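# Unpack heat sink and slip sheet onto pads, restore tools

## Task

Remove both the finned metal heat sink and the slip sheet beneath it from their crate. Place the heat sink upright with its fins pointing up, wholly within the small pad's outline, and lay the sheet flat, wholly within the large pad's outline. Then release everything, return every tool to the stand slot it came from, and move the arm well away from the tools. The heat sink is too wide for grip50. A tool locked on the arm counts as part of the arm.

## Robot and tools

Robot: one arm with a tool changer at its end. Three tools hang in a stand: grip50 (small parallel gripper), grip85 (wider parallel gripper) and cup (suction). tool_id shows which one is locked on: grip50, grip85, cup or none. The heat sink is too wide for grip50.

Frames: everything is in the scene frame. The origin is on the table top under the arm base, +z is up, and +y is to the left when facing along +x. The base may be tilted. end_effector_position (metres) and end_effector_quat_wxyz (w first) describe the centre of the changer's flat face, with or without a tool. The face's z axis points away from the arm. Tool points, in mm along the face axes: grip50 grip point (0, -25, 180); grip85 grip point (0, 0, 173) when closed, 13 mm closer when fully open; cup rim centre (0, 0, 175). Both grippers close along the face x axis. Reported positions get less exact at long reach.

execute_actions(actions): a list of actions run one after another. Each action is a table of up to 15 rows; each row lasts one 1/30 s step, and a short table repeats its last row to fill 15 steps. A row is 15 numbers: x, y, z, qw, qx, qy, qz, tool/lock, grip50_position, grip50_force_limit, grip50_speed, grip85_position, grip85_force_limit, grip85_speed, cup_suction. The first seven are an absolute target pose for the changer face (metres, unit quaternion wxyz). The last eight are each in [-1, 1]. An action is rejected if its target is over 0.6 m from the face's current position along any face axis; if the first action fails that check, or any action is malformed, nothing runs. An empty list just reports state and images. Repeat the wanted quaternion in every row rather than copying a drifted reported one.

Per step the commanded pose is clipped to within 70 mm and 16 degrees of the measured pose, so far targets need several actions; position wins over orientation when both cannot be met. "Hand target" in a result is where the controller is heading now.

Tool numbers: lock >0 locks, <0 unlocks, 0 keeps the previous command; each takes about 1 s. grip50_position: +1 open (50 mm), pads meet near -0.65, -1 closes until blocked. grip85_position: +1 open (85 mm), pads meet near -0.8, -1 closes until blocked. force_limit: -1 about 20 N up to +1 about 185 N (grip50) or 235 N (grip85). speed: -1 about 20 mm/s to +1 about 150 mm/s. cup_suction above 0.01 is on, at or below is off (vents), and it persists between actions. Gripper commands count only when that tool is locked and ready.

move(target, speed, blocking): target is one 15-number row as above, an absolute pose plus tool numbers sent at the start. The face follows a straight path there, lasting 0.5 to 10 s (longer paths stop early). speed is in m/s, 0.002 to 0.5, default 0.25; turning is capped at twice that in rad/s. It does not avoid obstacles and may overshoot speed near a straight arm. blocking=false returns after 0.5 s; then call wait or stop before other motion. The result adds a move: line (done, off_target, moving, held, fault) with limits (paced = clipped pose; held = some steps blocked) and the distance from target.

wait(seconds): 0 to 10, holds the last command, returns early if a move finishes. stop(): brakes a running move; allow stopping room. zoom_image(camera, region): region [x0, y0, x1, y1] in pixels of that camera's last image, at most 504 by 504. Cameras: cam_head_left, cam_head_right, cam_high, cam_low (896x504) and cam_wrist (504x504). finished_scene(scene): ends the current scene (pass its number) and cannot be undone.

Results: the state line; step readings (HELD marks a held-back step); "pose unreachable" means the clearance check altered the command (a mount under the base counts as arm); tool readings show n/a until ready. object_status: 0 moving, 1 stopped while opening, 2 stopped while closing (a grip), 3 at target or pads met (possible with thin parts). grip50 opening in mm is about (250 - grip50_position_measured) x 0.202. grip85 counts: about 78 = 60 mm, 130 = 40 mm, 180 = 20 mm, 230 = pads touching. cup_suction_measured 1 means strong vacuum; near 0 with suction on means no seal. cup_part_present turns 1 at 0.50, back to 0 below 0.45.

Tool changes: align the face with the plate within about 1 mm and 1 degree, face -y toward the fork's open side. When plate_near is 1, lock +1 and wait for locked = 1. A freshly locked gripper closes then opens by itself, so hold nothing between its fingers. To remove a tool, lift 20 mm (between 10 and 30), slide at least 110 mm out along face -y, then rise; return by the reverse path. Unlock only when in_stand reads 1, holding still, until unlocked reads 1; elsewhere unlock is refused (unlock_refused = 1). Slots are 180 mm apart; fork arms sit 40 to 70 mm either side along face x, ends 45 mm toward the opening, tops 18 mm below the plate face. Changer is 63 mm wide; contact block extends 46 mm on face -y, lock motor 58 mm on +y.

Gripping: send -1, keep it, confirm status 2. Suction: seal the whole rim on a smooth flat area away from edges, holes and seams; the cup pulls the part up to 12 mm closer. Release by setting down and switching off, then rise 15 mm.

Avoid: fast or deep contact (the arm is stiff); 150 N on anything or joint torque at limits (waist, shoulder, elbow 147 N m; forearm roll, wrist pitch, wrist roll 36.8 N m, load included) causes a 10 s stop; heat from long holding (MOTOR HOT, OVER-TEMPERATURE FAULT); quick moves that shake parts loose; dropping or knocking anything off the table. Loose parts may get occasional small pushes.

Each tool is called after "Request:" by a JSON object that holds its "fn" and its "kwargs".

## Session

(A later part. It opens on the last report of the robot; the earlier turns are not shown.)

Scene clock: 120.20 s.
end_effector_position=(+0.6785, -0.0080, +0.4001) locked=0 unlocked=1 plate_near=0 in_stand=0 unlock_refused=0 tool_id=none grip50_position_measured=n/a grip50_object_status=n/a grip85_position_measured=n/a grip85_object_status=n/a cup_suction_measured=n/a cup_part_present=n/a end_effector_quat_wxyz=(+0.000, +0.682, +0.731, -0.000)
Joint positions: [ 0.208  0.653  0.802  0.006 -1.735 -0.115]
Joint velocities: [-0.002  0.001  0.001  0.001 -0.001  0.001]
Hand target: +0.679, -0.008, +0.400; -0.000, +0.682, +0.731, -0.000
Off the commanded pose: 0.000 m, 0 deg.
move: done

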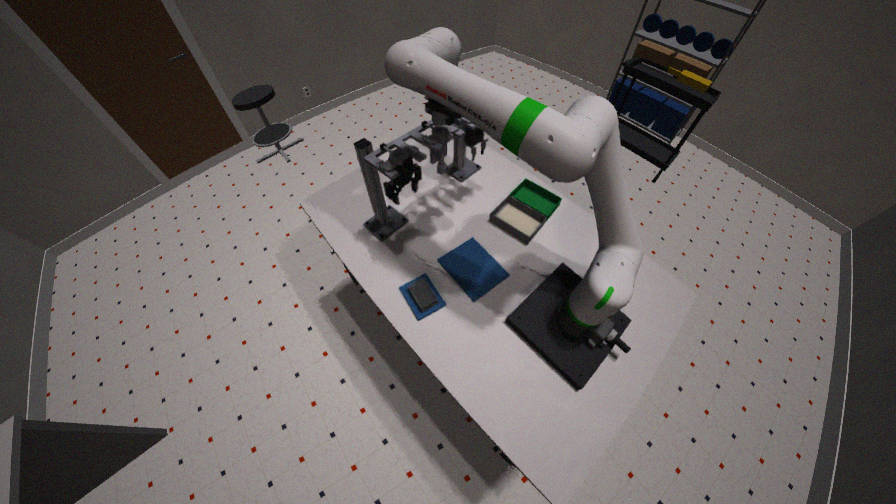

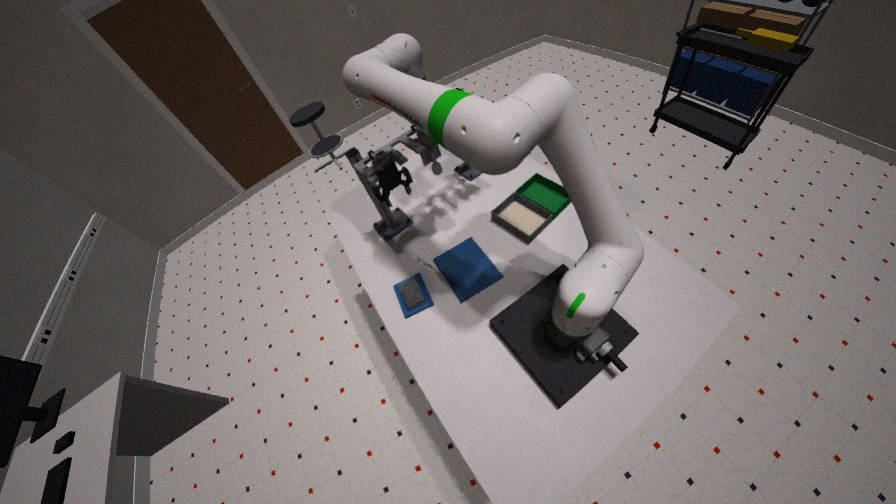

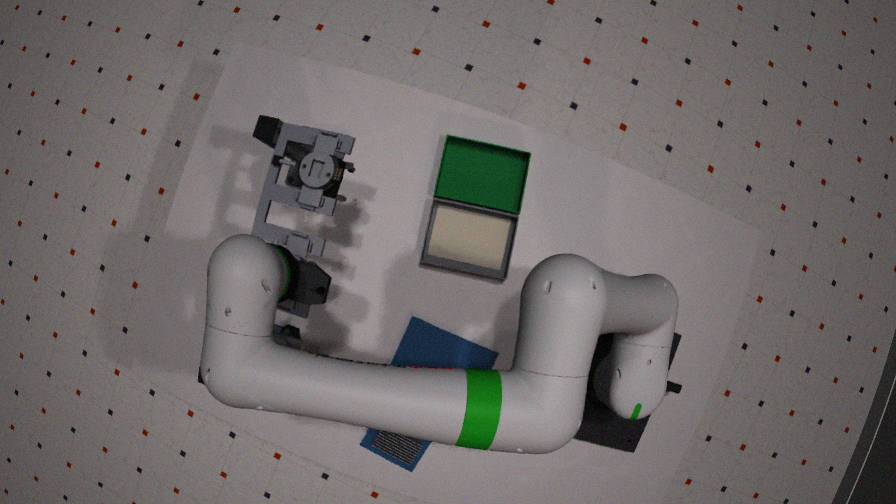

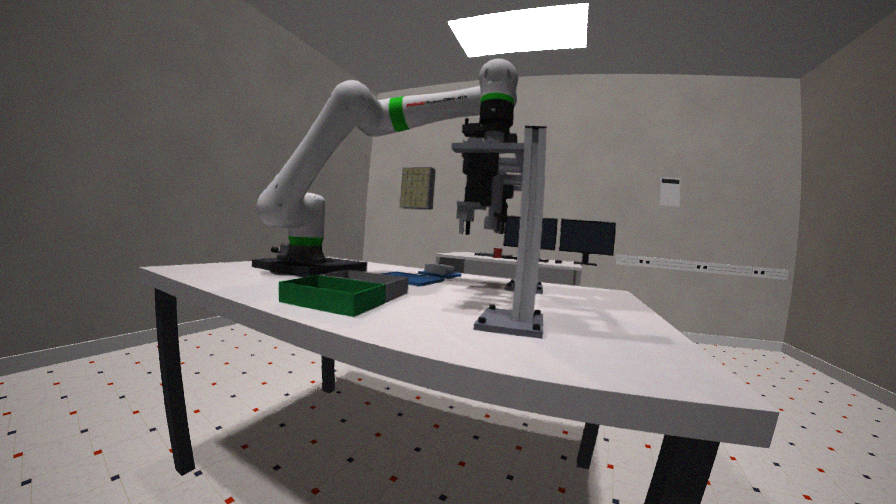

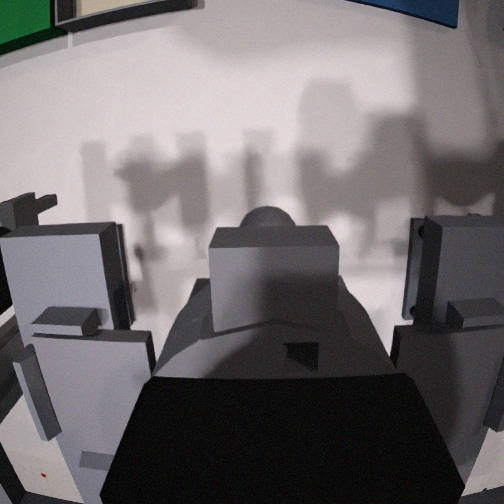

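About 6 px lower, 2 px right.

Request:
{"fn": "move", "kwargs": {"target": [0.6799,-0.0076,0.375,0,0.682,0.7314,0,0,0,0,0,0,0,0,0], "speed": 0.04}}

Request:
{"fn": "move", "kwargs": {"target": [0.6799,-0.0076,0.363,0,0.682,0.7314,0,0,0,0,0,0,0,0,0], "speed": 0.006}}

Request:
{"fn": "execute_actions", "kwargs": {"actions": [[[0.6799,-0.0076,0.3627,0,0.682,0.7314,0,1,0,0,0,0,0,0,0]],[[0.6799,-0.0076,0.3627,0,0.682,0.7314,0,1,0,0,0,0,0,0,0]],[[0.6799,-0.0076,0.3627,0,0.682,0.7314,0,1,0,0,0,0,0,0,0]]]}}

Request:
{"fn": "move", "kwargs": {"target": [0.6799,-0.0076,0.382,0,0.682,0.7314,0,0,0,0,0,0,0,0,0], "speed": 0.03}}

Request:
{"fn": "move", "kwargs": {"target": [0.55,-0.0167,0.382,0,0.682,0.7314,0,0,0,0,0,0,0,0,0], "speed": 0.08}}

Scene clock: 130.50 s.
end_effector_position=(+0.6800, -0.0076, +0.3750) locked=0 unlocked=1 plate_near=0 in_stand=0 unlock_refused=0 tool_id=none grip50_position_measured=n/a grip50_object_status=n/a grip85_position_measured=n/a grip85_object_status=n/a cup_suction_measured=n/a cup_part_present=n/a end_effector_quat_wxyz=(-0.000, +0.682, +0.731, +0.000)
Joint positions: [ 0.208  0.646  0.733  0.005 -1.673 -0.115]
Joint velocities: [ 0.    -0.001 -0.001  0.     0.002 -0.001]
Hand target: +0.680, -0.008, +0.375; +0.000, +0.682, +0.731, -0.000
Off the commanded pose: 0.000 m, 0 deg.
move: done

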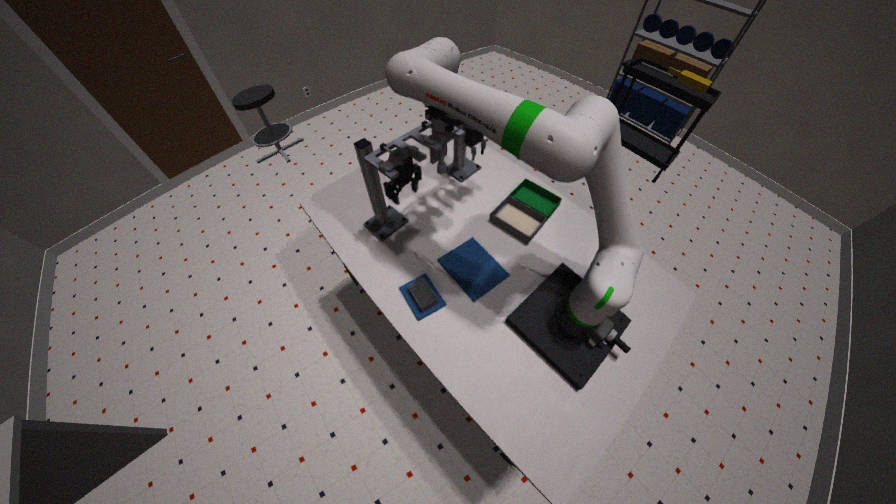

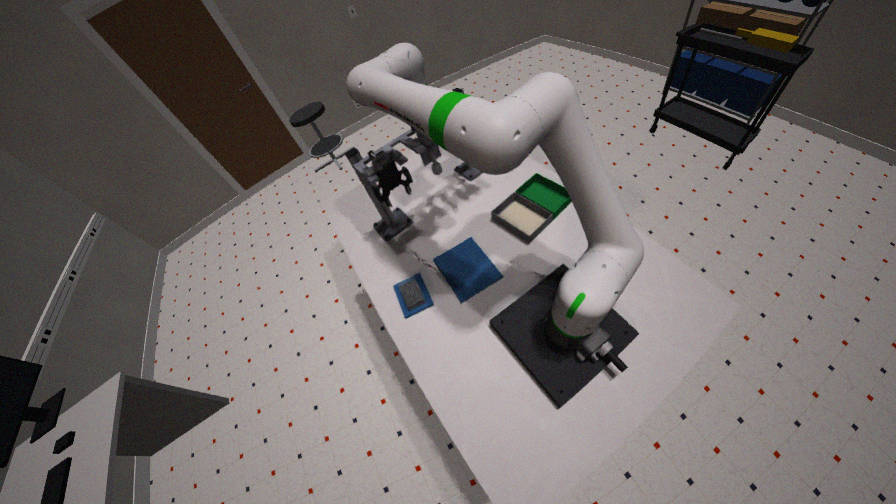

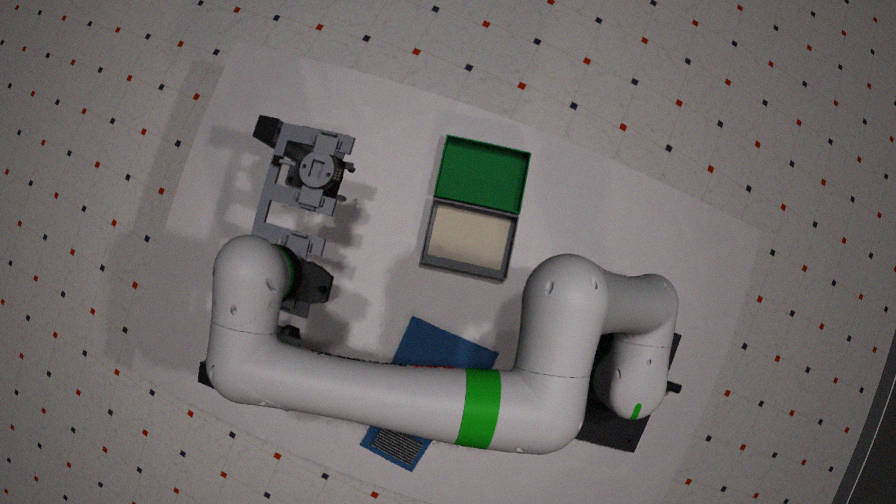

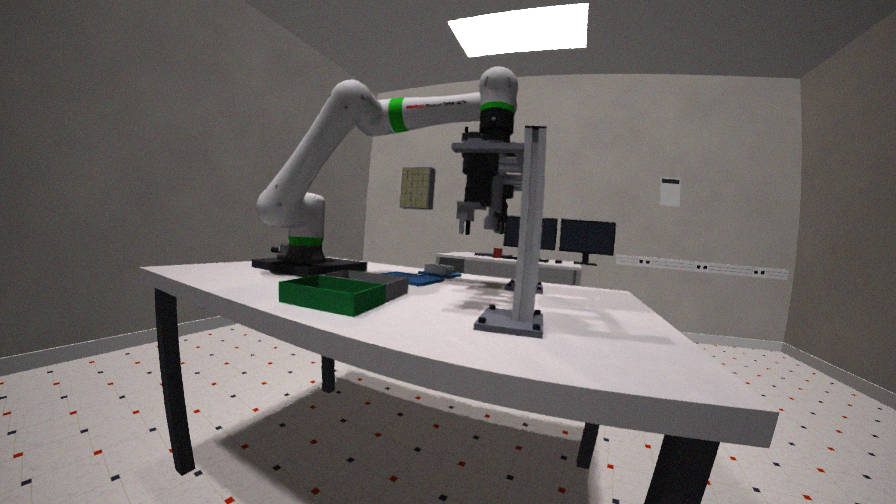

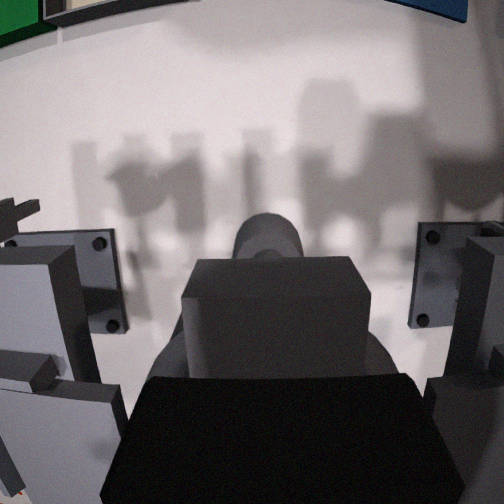

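Scene clock: 132.73 s.
end_effector_position=(+0.6799, -0.0076, +0.3630) locked=0 unlocked=1 plate_near=1 in_stand=1 unlock_refused=0 tool_id=none grip50_position_measured=n/a grip50_object_status=n/a grip85_position_measured=n/a grip85_object_status=n/a cup_suction_measured=n/a cup_part_present=n/a end_effector_quat_wxyz=(-0.000, +0.682, +0.731, +0.000)
Joint positions: [ 0.208  0.643  0.7    0.005 -1.643 -0.115]
Joint velocities: [ 0.001  0.001 -0.    -0.     0.     0.   ]
Hand target: +0.680, -0.008, +0.363; +0.000, +0.682, +0.731, -0.000
Off the commanded pose: 0.000 m, 0 deg.
move: done

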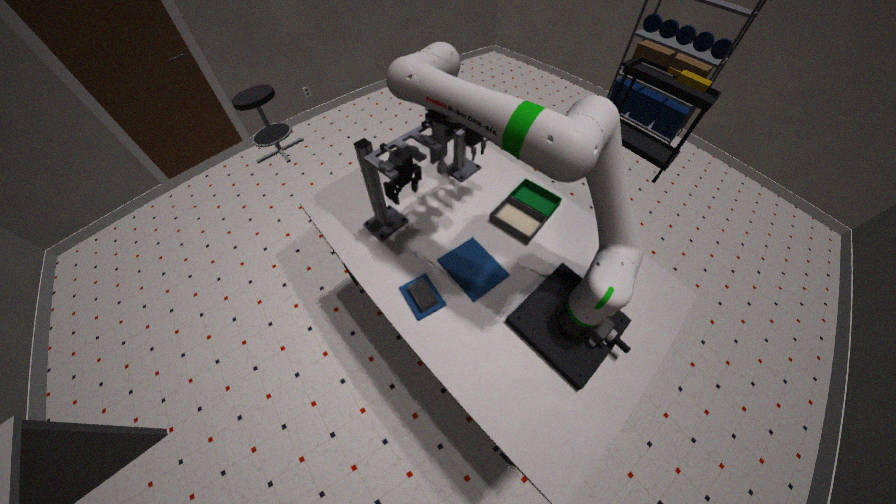

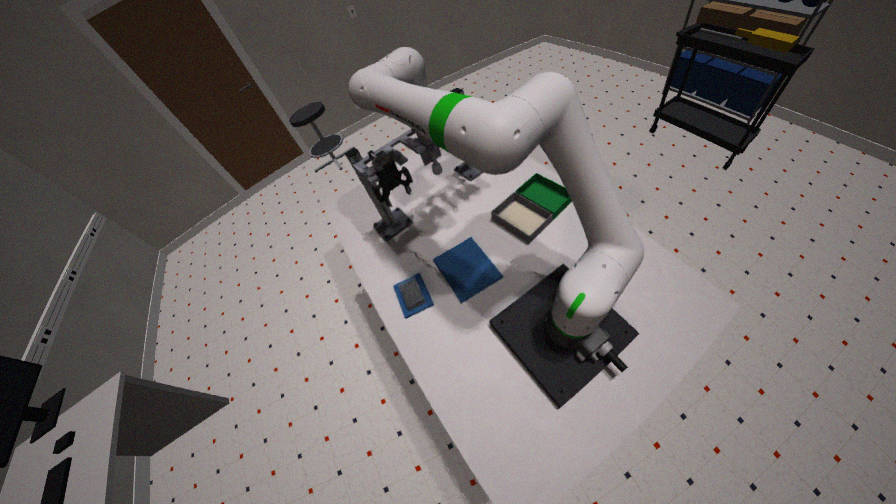

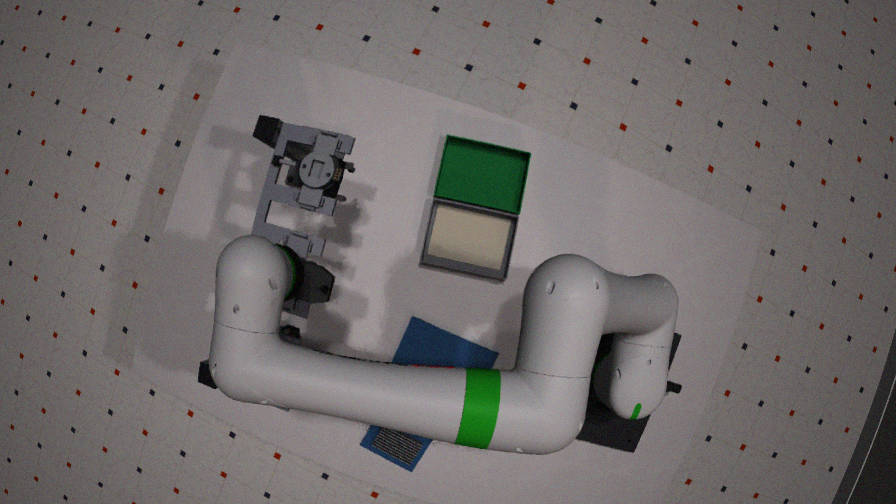

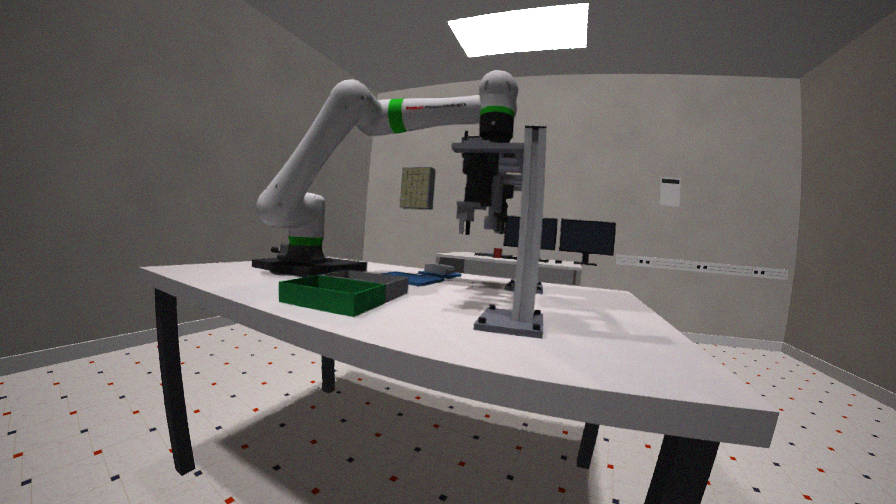

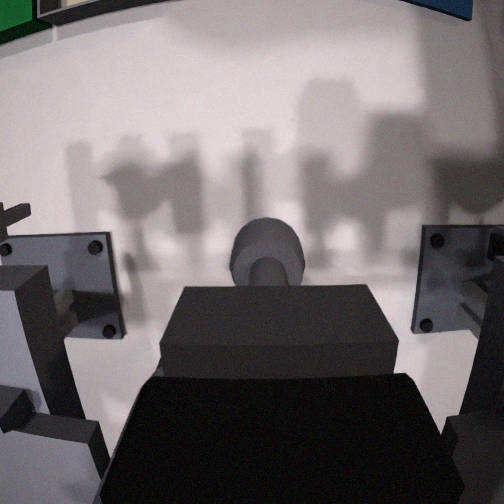

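Scene clock: 134.23 s.
end_effector_position=(+0.6799, -0.0076, +0.3627) locked=1 unlocked=0 plate_near=1 in_stand=1 unlock_refused=0 tool_id=cup grip50_position_measured=n/a grip50_object_status=n/a grip85_position_measured=n/a grip85_object_status=n/a cup_suction_measured=n/a cup_part_present=n/a end_effector_quat_wxyz=(+0.000, +0.682, +0.731, -0.000)
Joint positions: [ 0.208  0.643  0.699  0.005 -1.642 -0.115]
Joint velocities: [ 0.     0.    -0.001 -0.002  0.001  0.   ]
Hand target: +0.680, -0.008, +0.363; +0.000, +0.682, +0.731, +0.000
Off the commanded pose: 0.000 m, 0 deg.
Step readings (end_effector_position; steps 1 to 15: 1st action; 16 to 30: 2nd action; 31 to 45: 3rd action):
0: (+0.6799, -0.0076, +0.3630)
1: (+0.6799, -0.0076, +0.3630)
2: (+0.6799, -0.0076, +0.3629)
4: (+0.6799, -0.0076, +0.3627)
8: (+0.6799, -0.0076, +0.3627)
15: (+0.6799, -0.0076, +0.3627)
16: (+0.6799, -0.0076, +0.3627)
17: (+0.6799, -0.0076, +0.3627)
19: (+0.6799, -0.0076, +0.3627)
23: (+0.6799, -0.0076, +0.3627)
30: (+0.6799, -0.0076, +0.3627)
31: (+0.6799, -0.0076, +0.3627)
32: (+0.6799, -0.0076, +0.3627)
34: (+0.6799, -0.0076, +0.3627)
38: (+0.6799, -0.0076, +0.3627)
45: end_effector_position above

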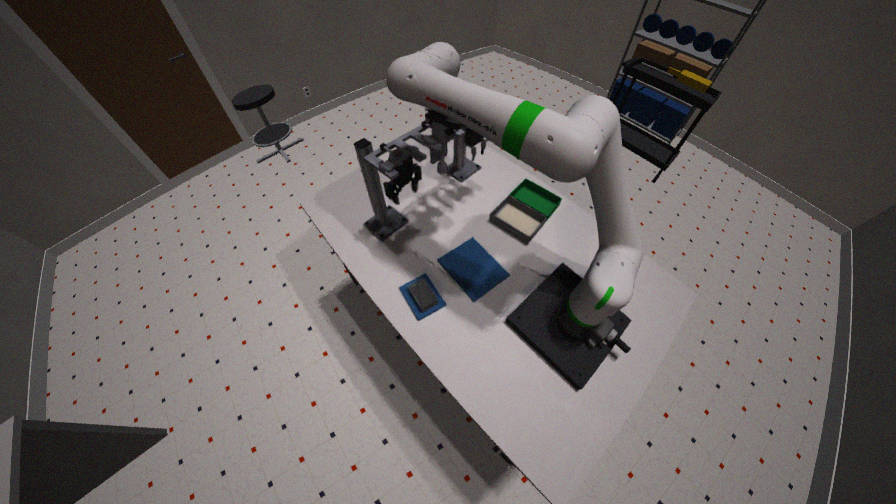

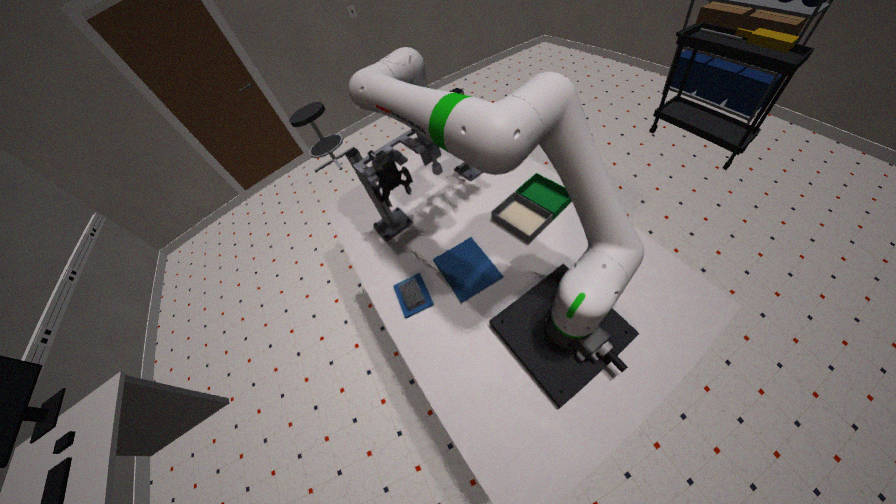

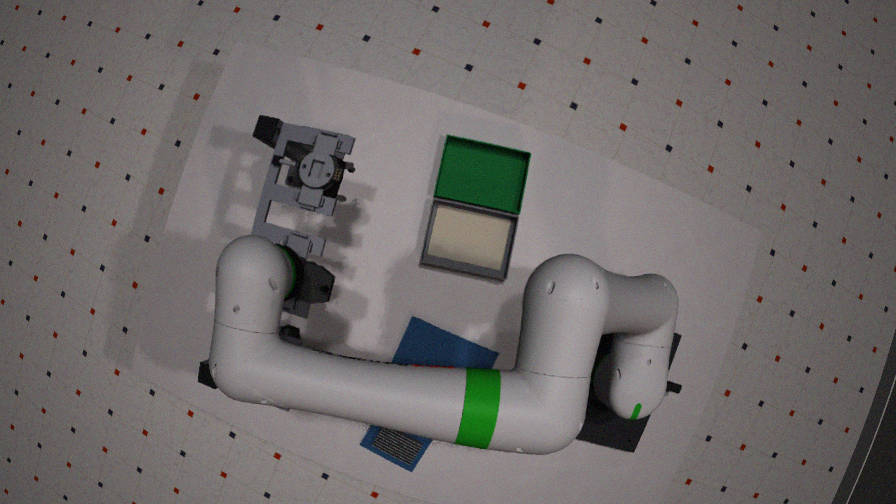

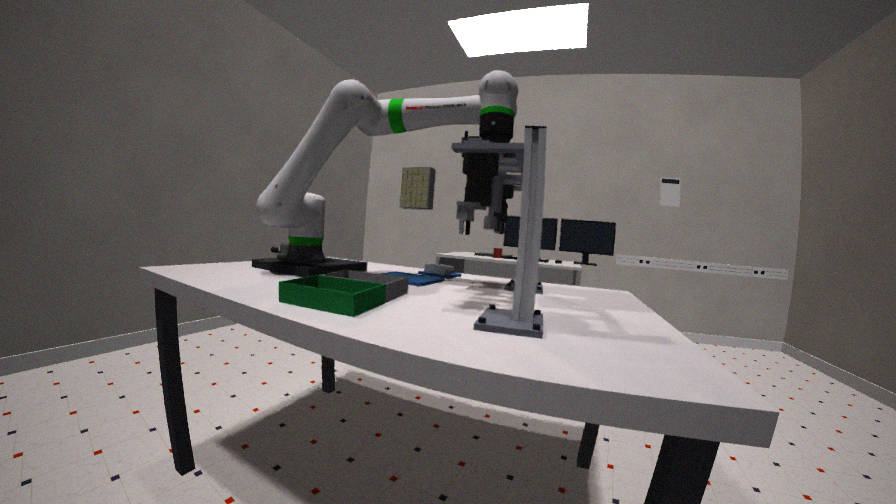

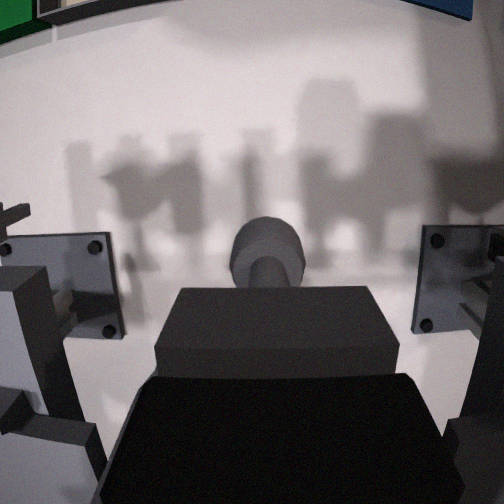

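Scene clock: 135.13 s.
end_effector_position=(+0.6799, -0.0077, +0.3820) locked=1 unlocked=0 plate_near=1 in_stand=0 unlock_refused=0 tool_id=cup grip50_position_measured=n/a grip50_object_status=n/a grip85_position_measured=n/a grip85_object_status=n/a cup_suction_measured=0.00 cup_part_present=0 end_effector_quat_wxyz=(+0.000, +0.682, +0.731, -0.000)
Joint positions: [ 0.208  0.649  0.753  0.005 -1.69  -0.115]
Joint velocities: [ 0.    -0.001  0.002  0.001 -0.001  0.   ]
Hand target: +0.680, -0.008, +0.382; -0.000, +0.682, +0.731, +0.000
Off the commanded pose: 0.000 m, 0 deg.
move: done

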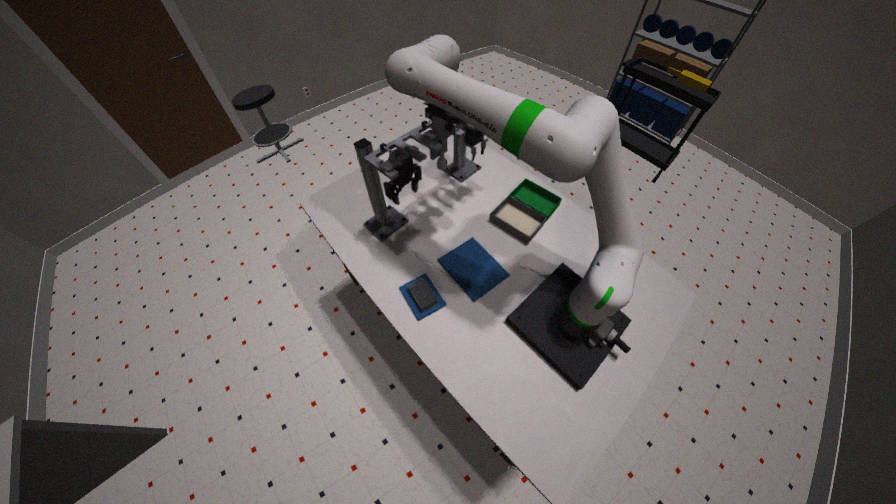

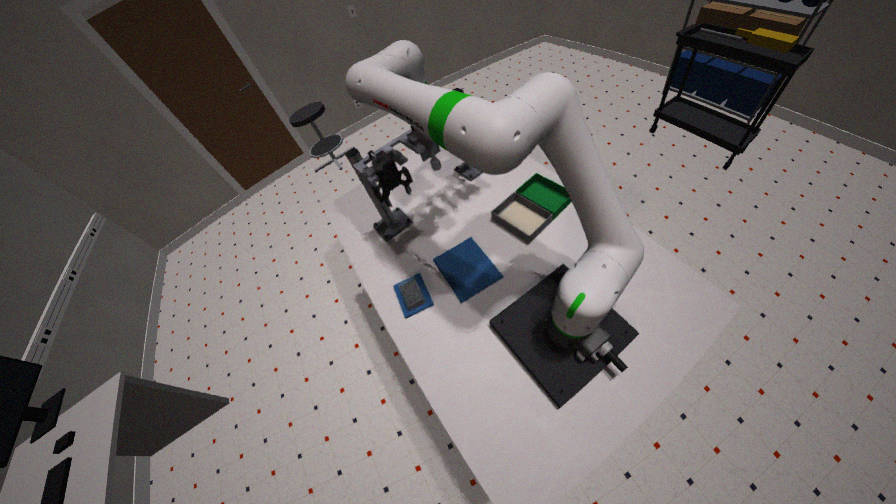

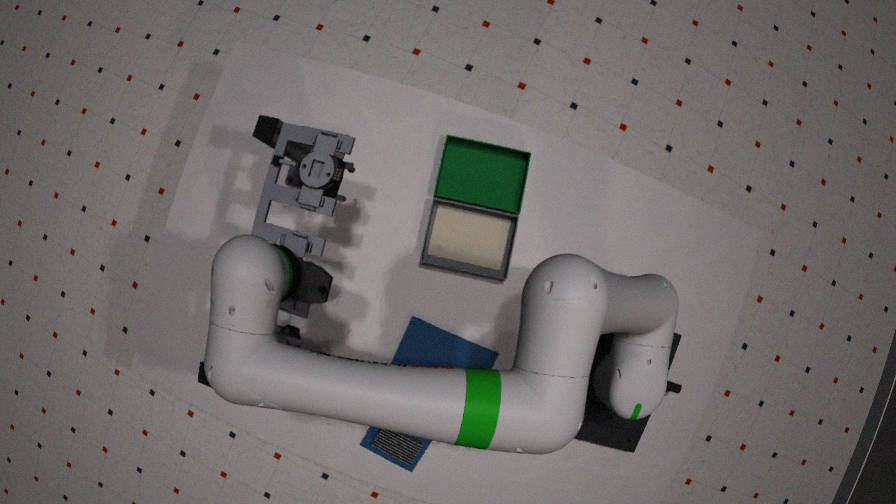

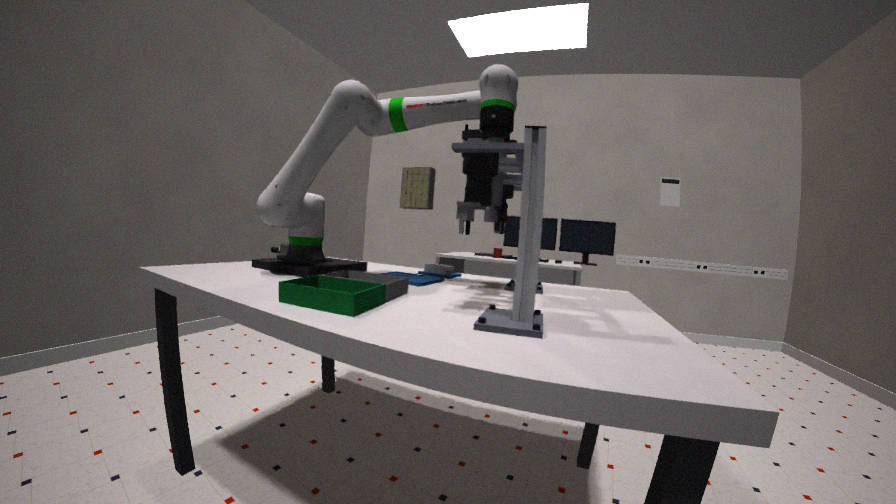

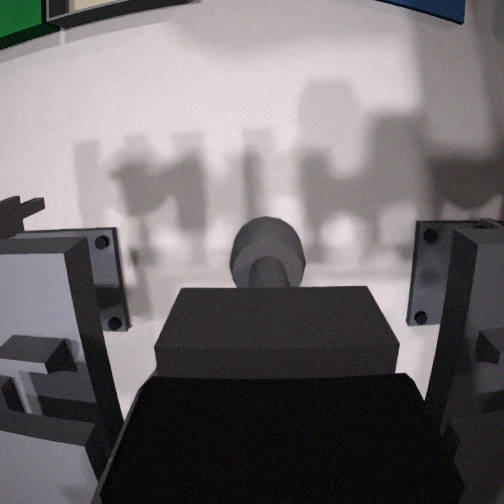

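Scene clock: 137.10 s.
end_effector_position=(+0.5502, -0.0166, +0.3821) locked=1 unlocked=0 plate_near=1 in_stand=0 unlock_refused=0 tool_id=cup grip50_position_measured=n/a grip50_object_status=n/a grip85_position_measured=n/a grip85_object_status=n/a cup_suction_measured=0.00 cup_part_present=0 end_effector_quat_wxyz=(-0.000, +0.682, +0.731, +0.000)
Joint positions: [ 0.235  0.28   0.232  0.005 -1.538 -0.143]
Joint velocities: [ 0.001  0.    -0.002 -0.002  0.001 -0.001]
Hand target: +0.550, -0.017, +0.382; +0.000, +0.682, +0.731, +0.000
Off the commanded pose: 0.000 m, 0 deg.
move: done

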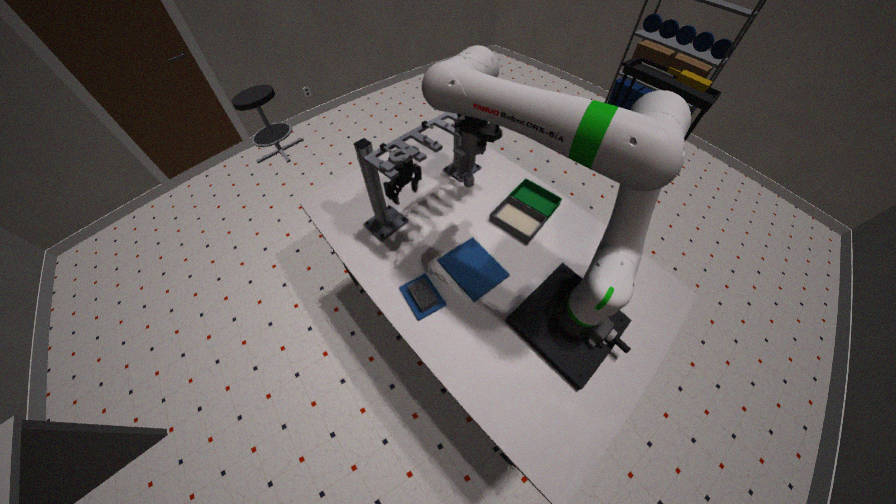

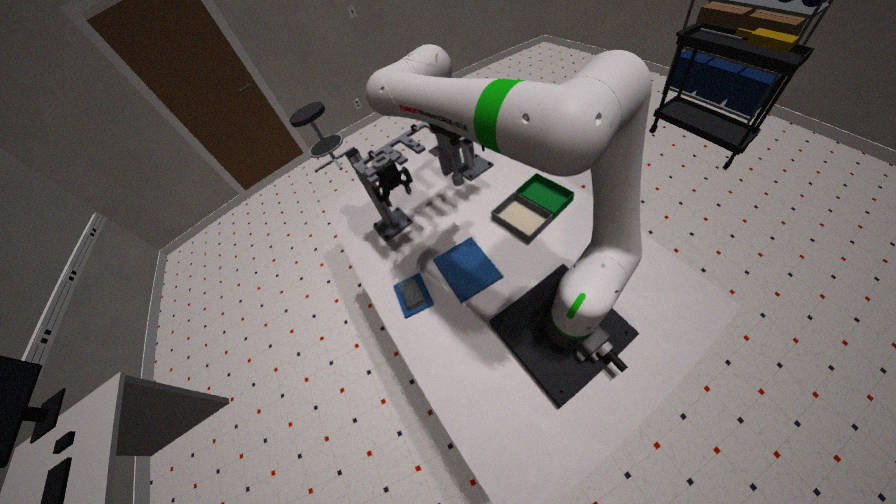

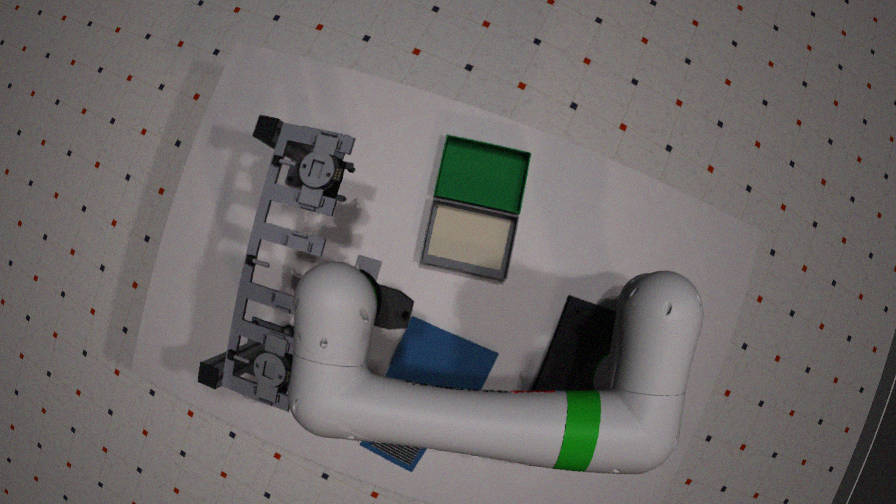

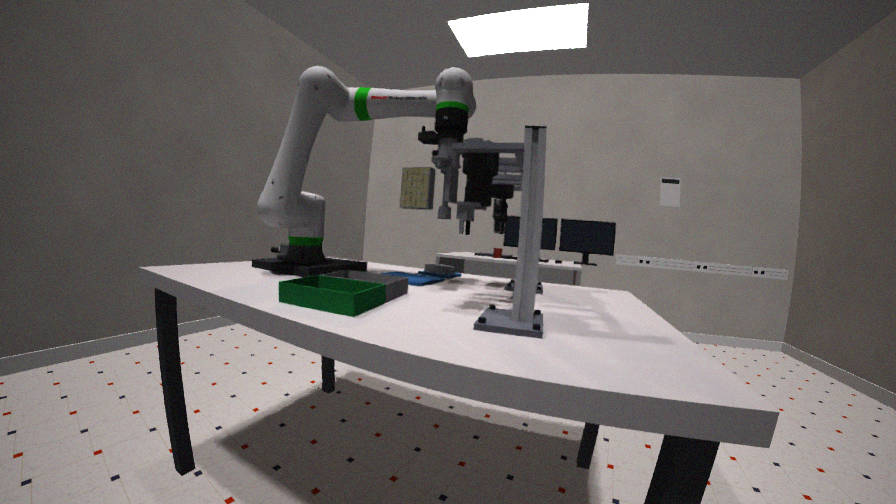

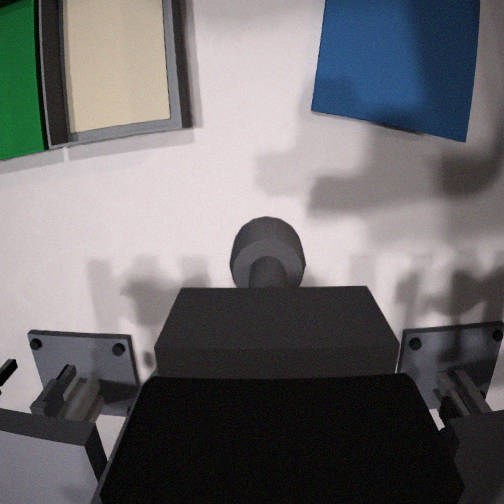

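Pick at yaw 97°.

Request:
{"fn": "move", "kwargs": {"target": [0.405,-0.172,0.26,0,0.6626,0.749,0,0,0,0,0,0,0,0,0]}}

Scene clock: 141.10 s.
end_effector_position=(+0.4053, -0.1722, +0.2602) locked=1 unlocked=0 plate_near=1 in_stand=0 unlock_refused=0 tool_id=cup grip50_position_measured=n/a grip50_object_status=n/a grip85_position_measured=n/a grip85_object_status=n/a cup_suction_measured=0.00 cup_part_present=0 end_effector_quat_wxyz=(+0.000, +0.662, +0.749, -0.000)
Joint positions: [-0.07   0.058 -0.311  0.01  -1.215  0.212]
Joint velocities: [-0.    -0.001 -0.001 -0.005  0.001  0.003]
Hand target: +0.405, -0.172, +0.260; -0.000, +0.662, +0.749, -0.000
Off the commanded pose: 0.000 m, 0 deg.
move: done

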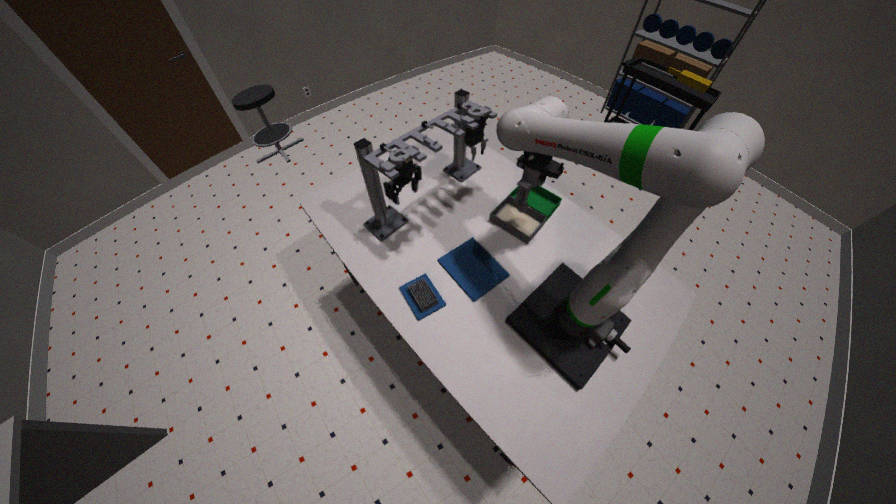

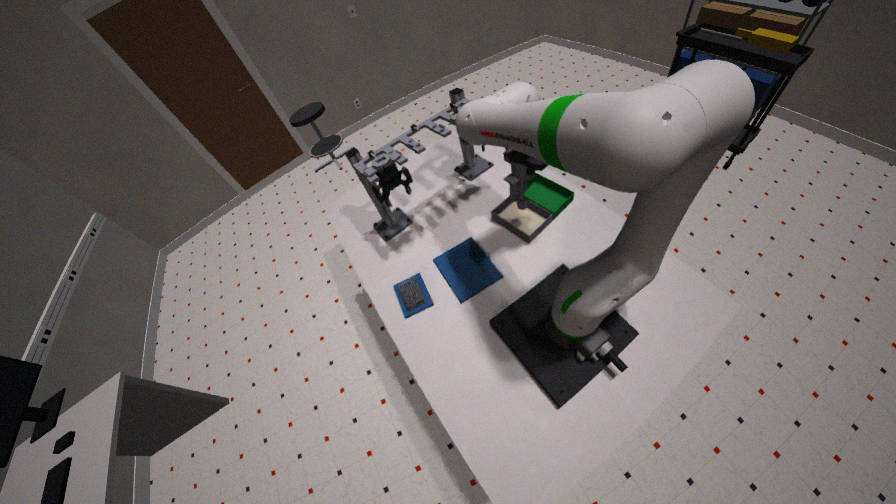

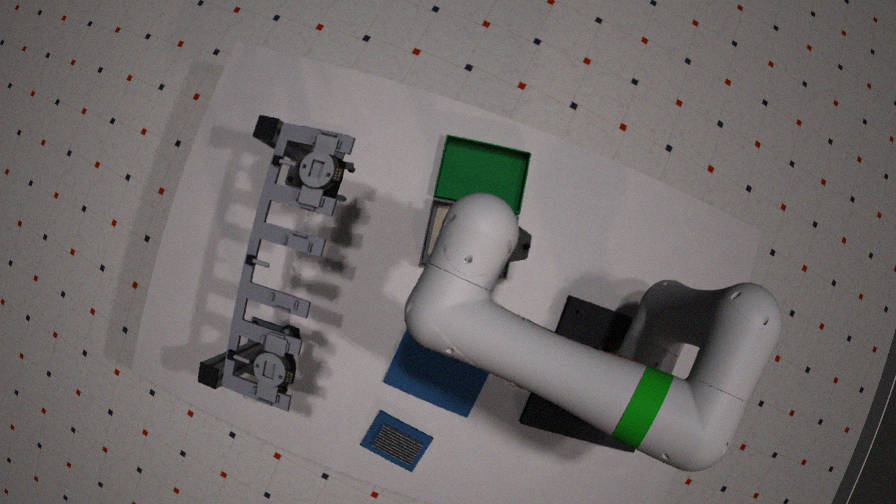

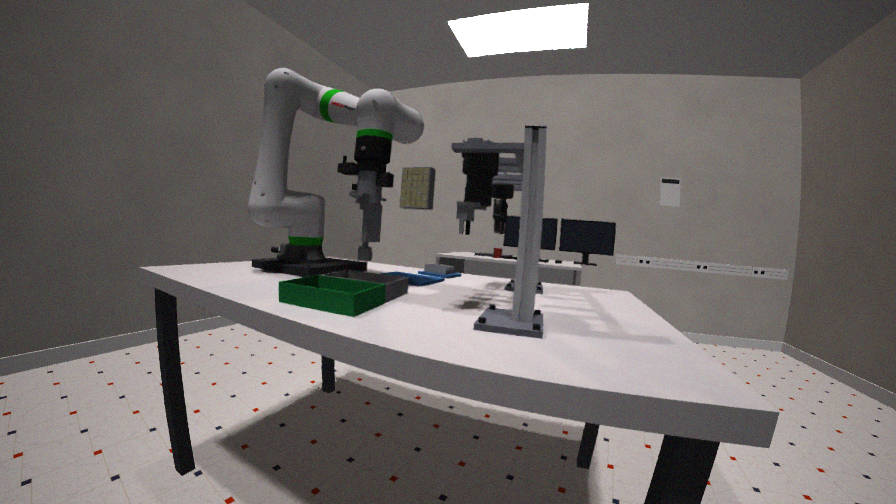

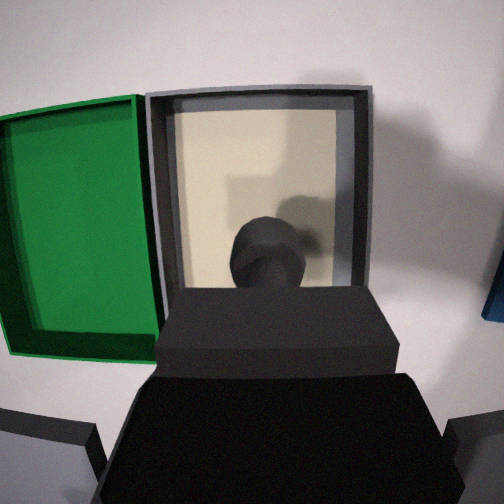

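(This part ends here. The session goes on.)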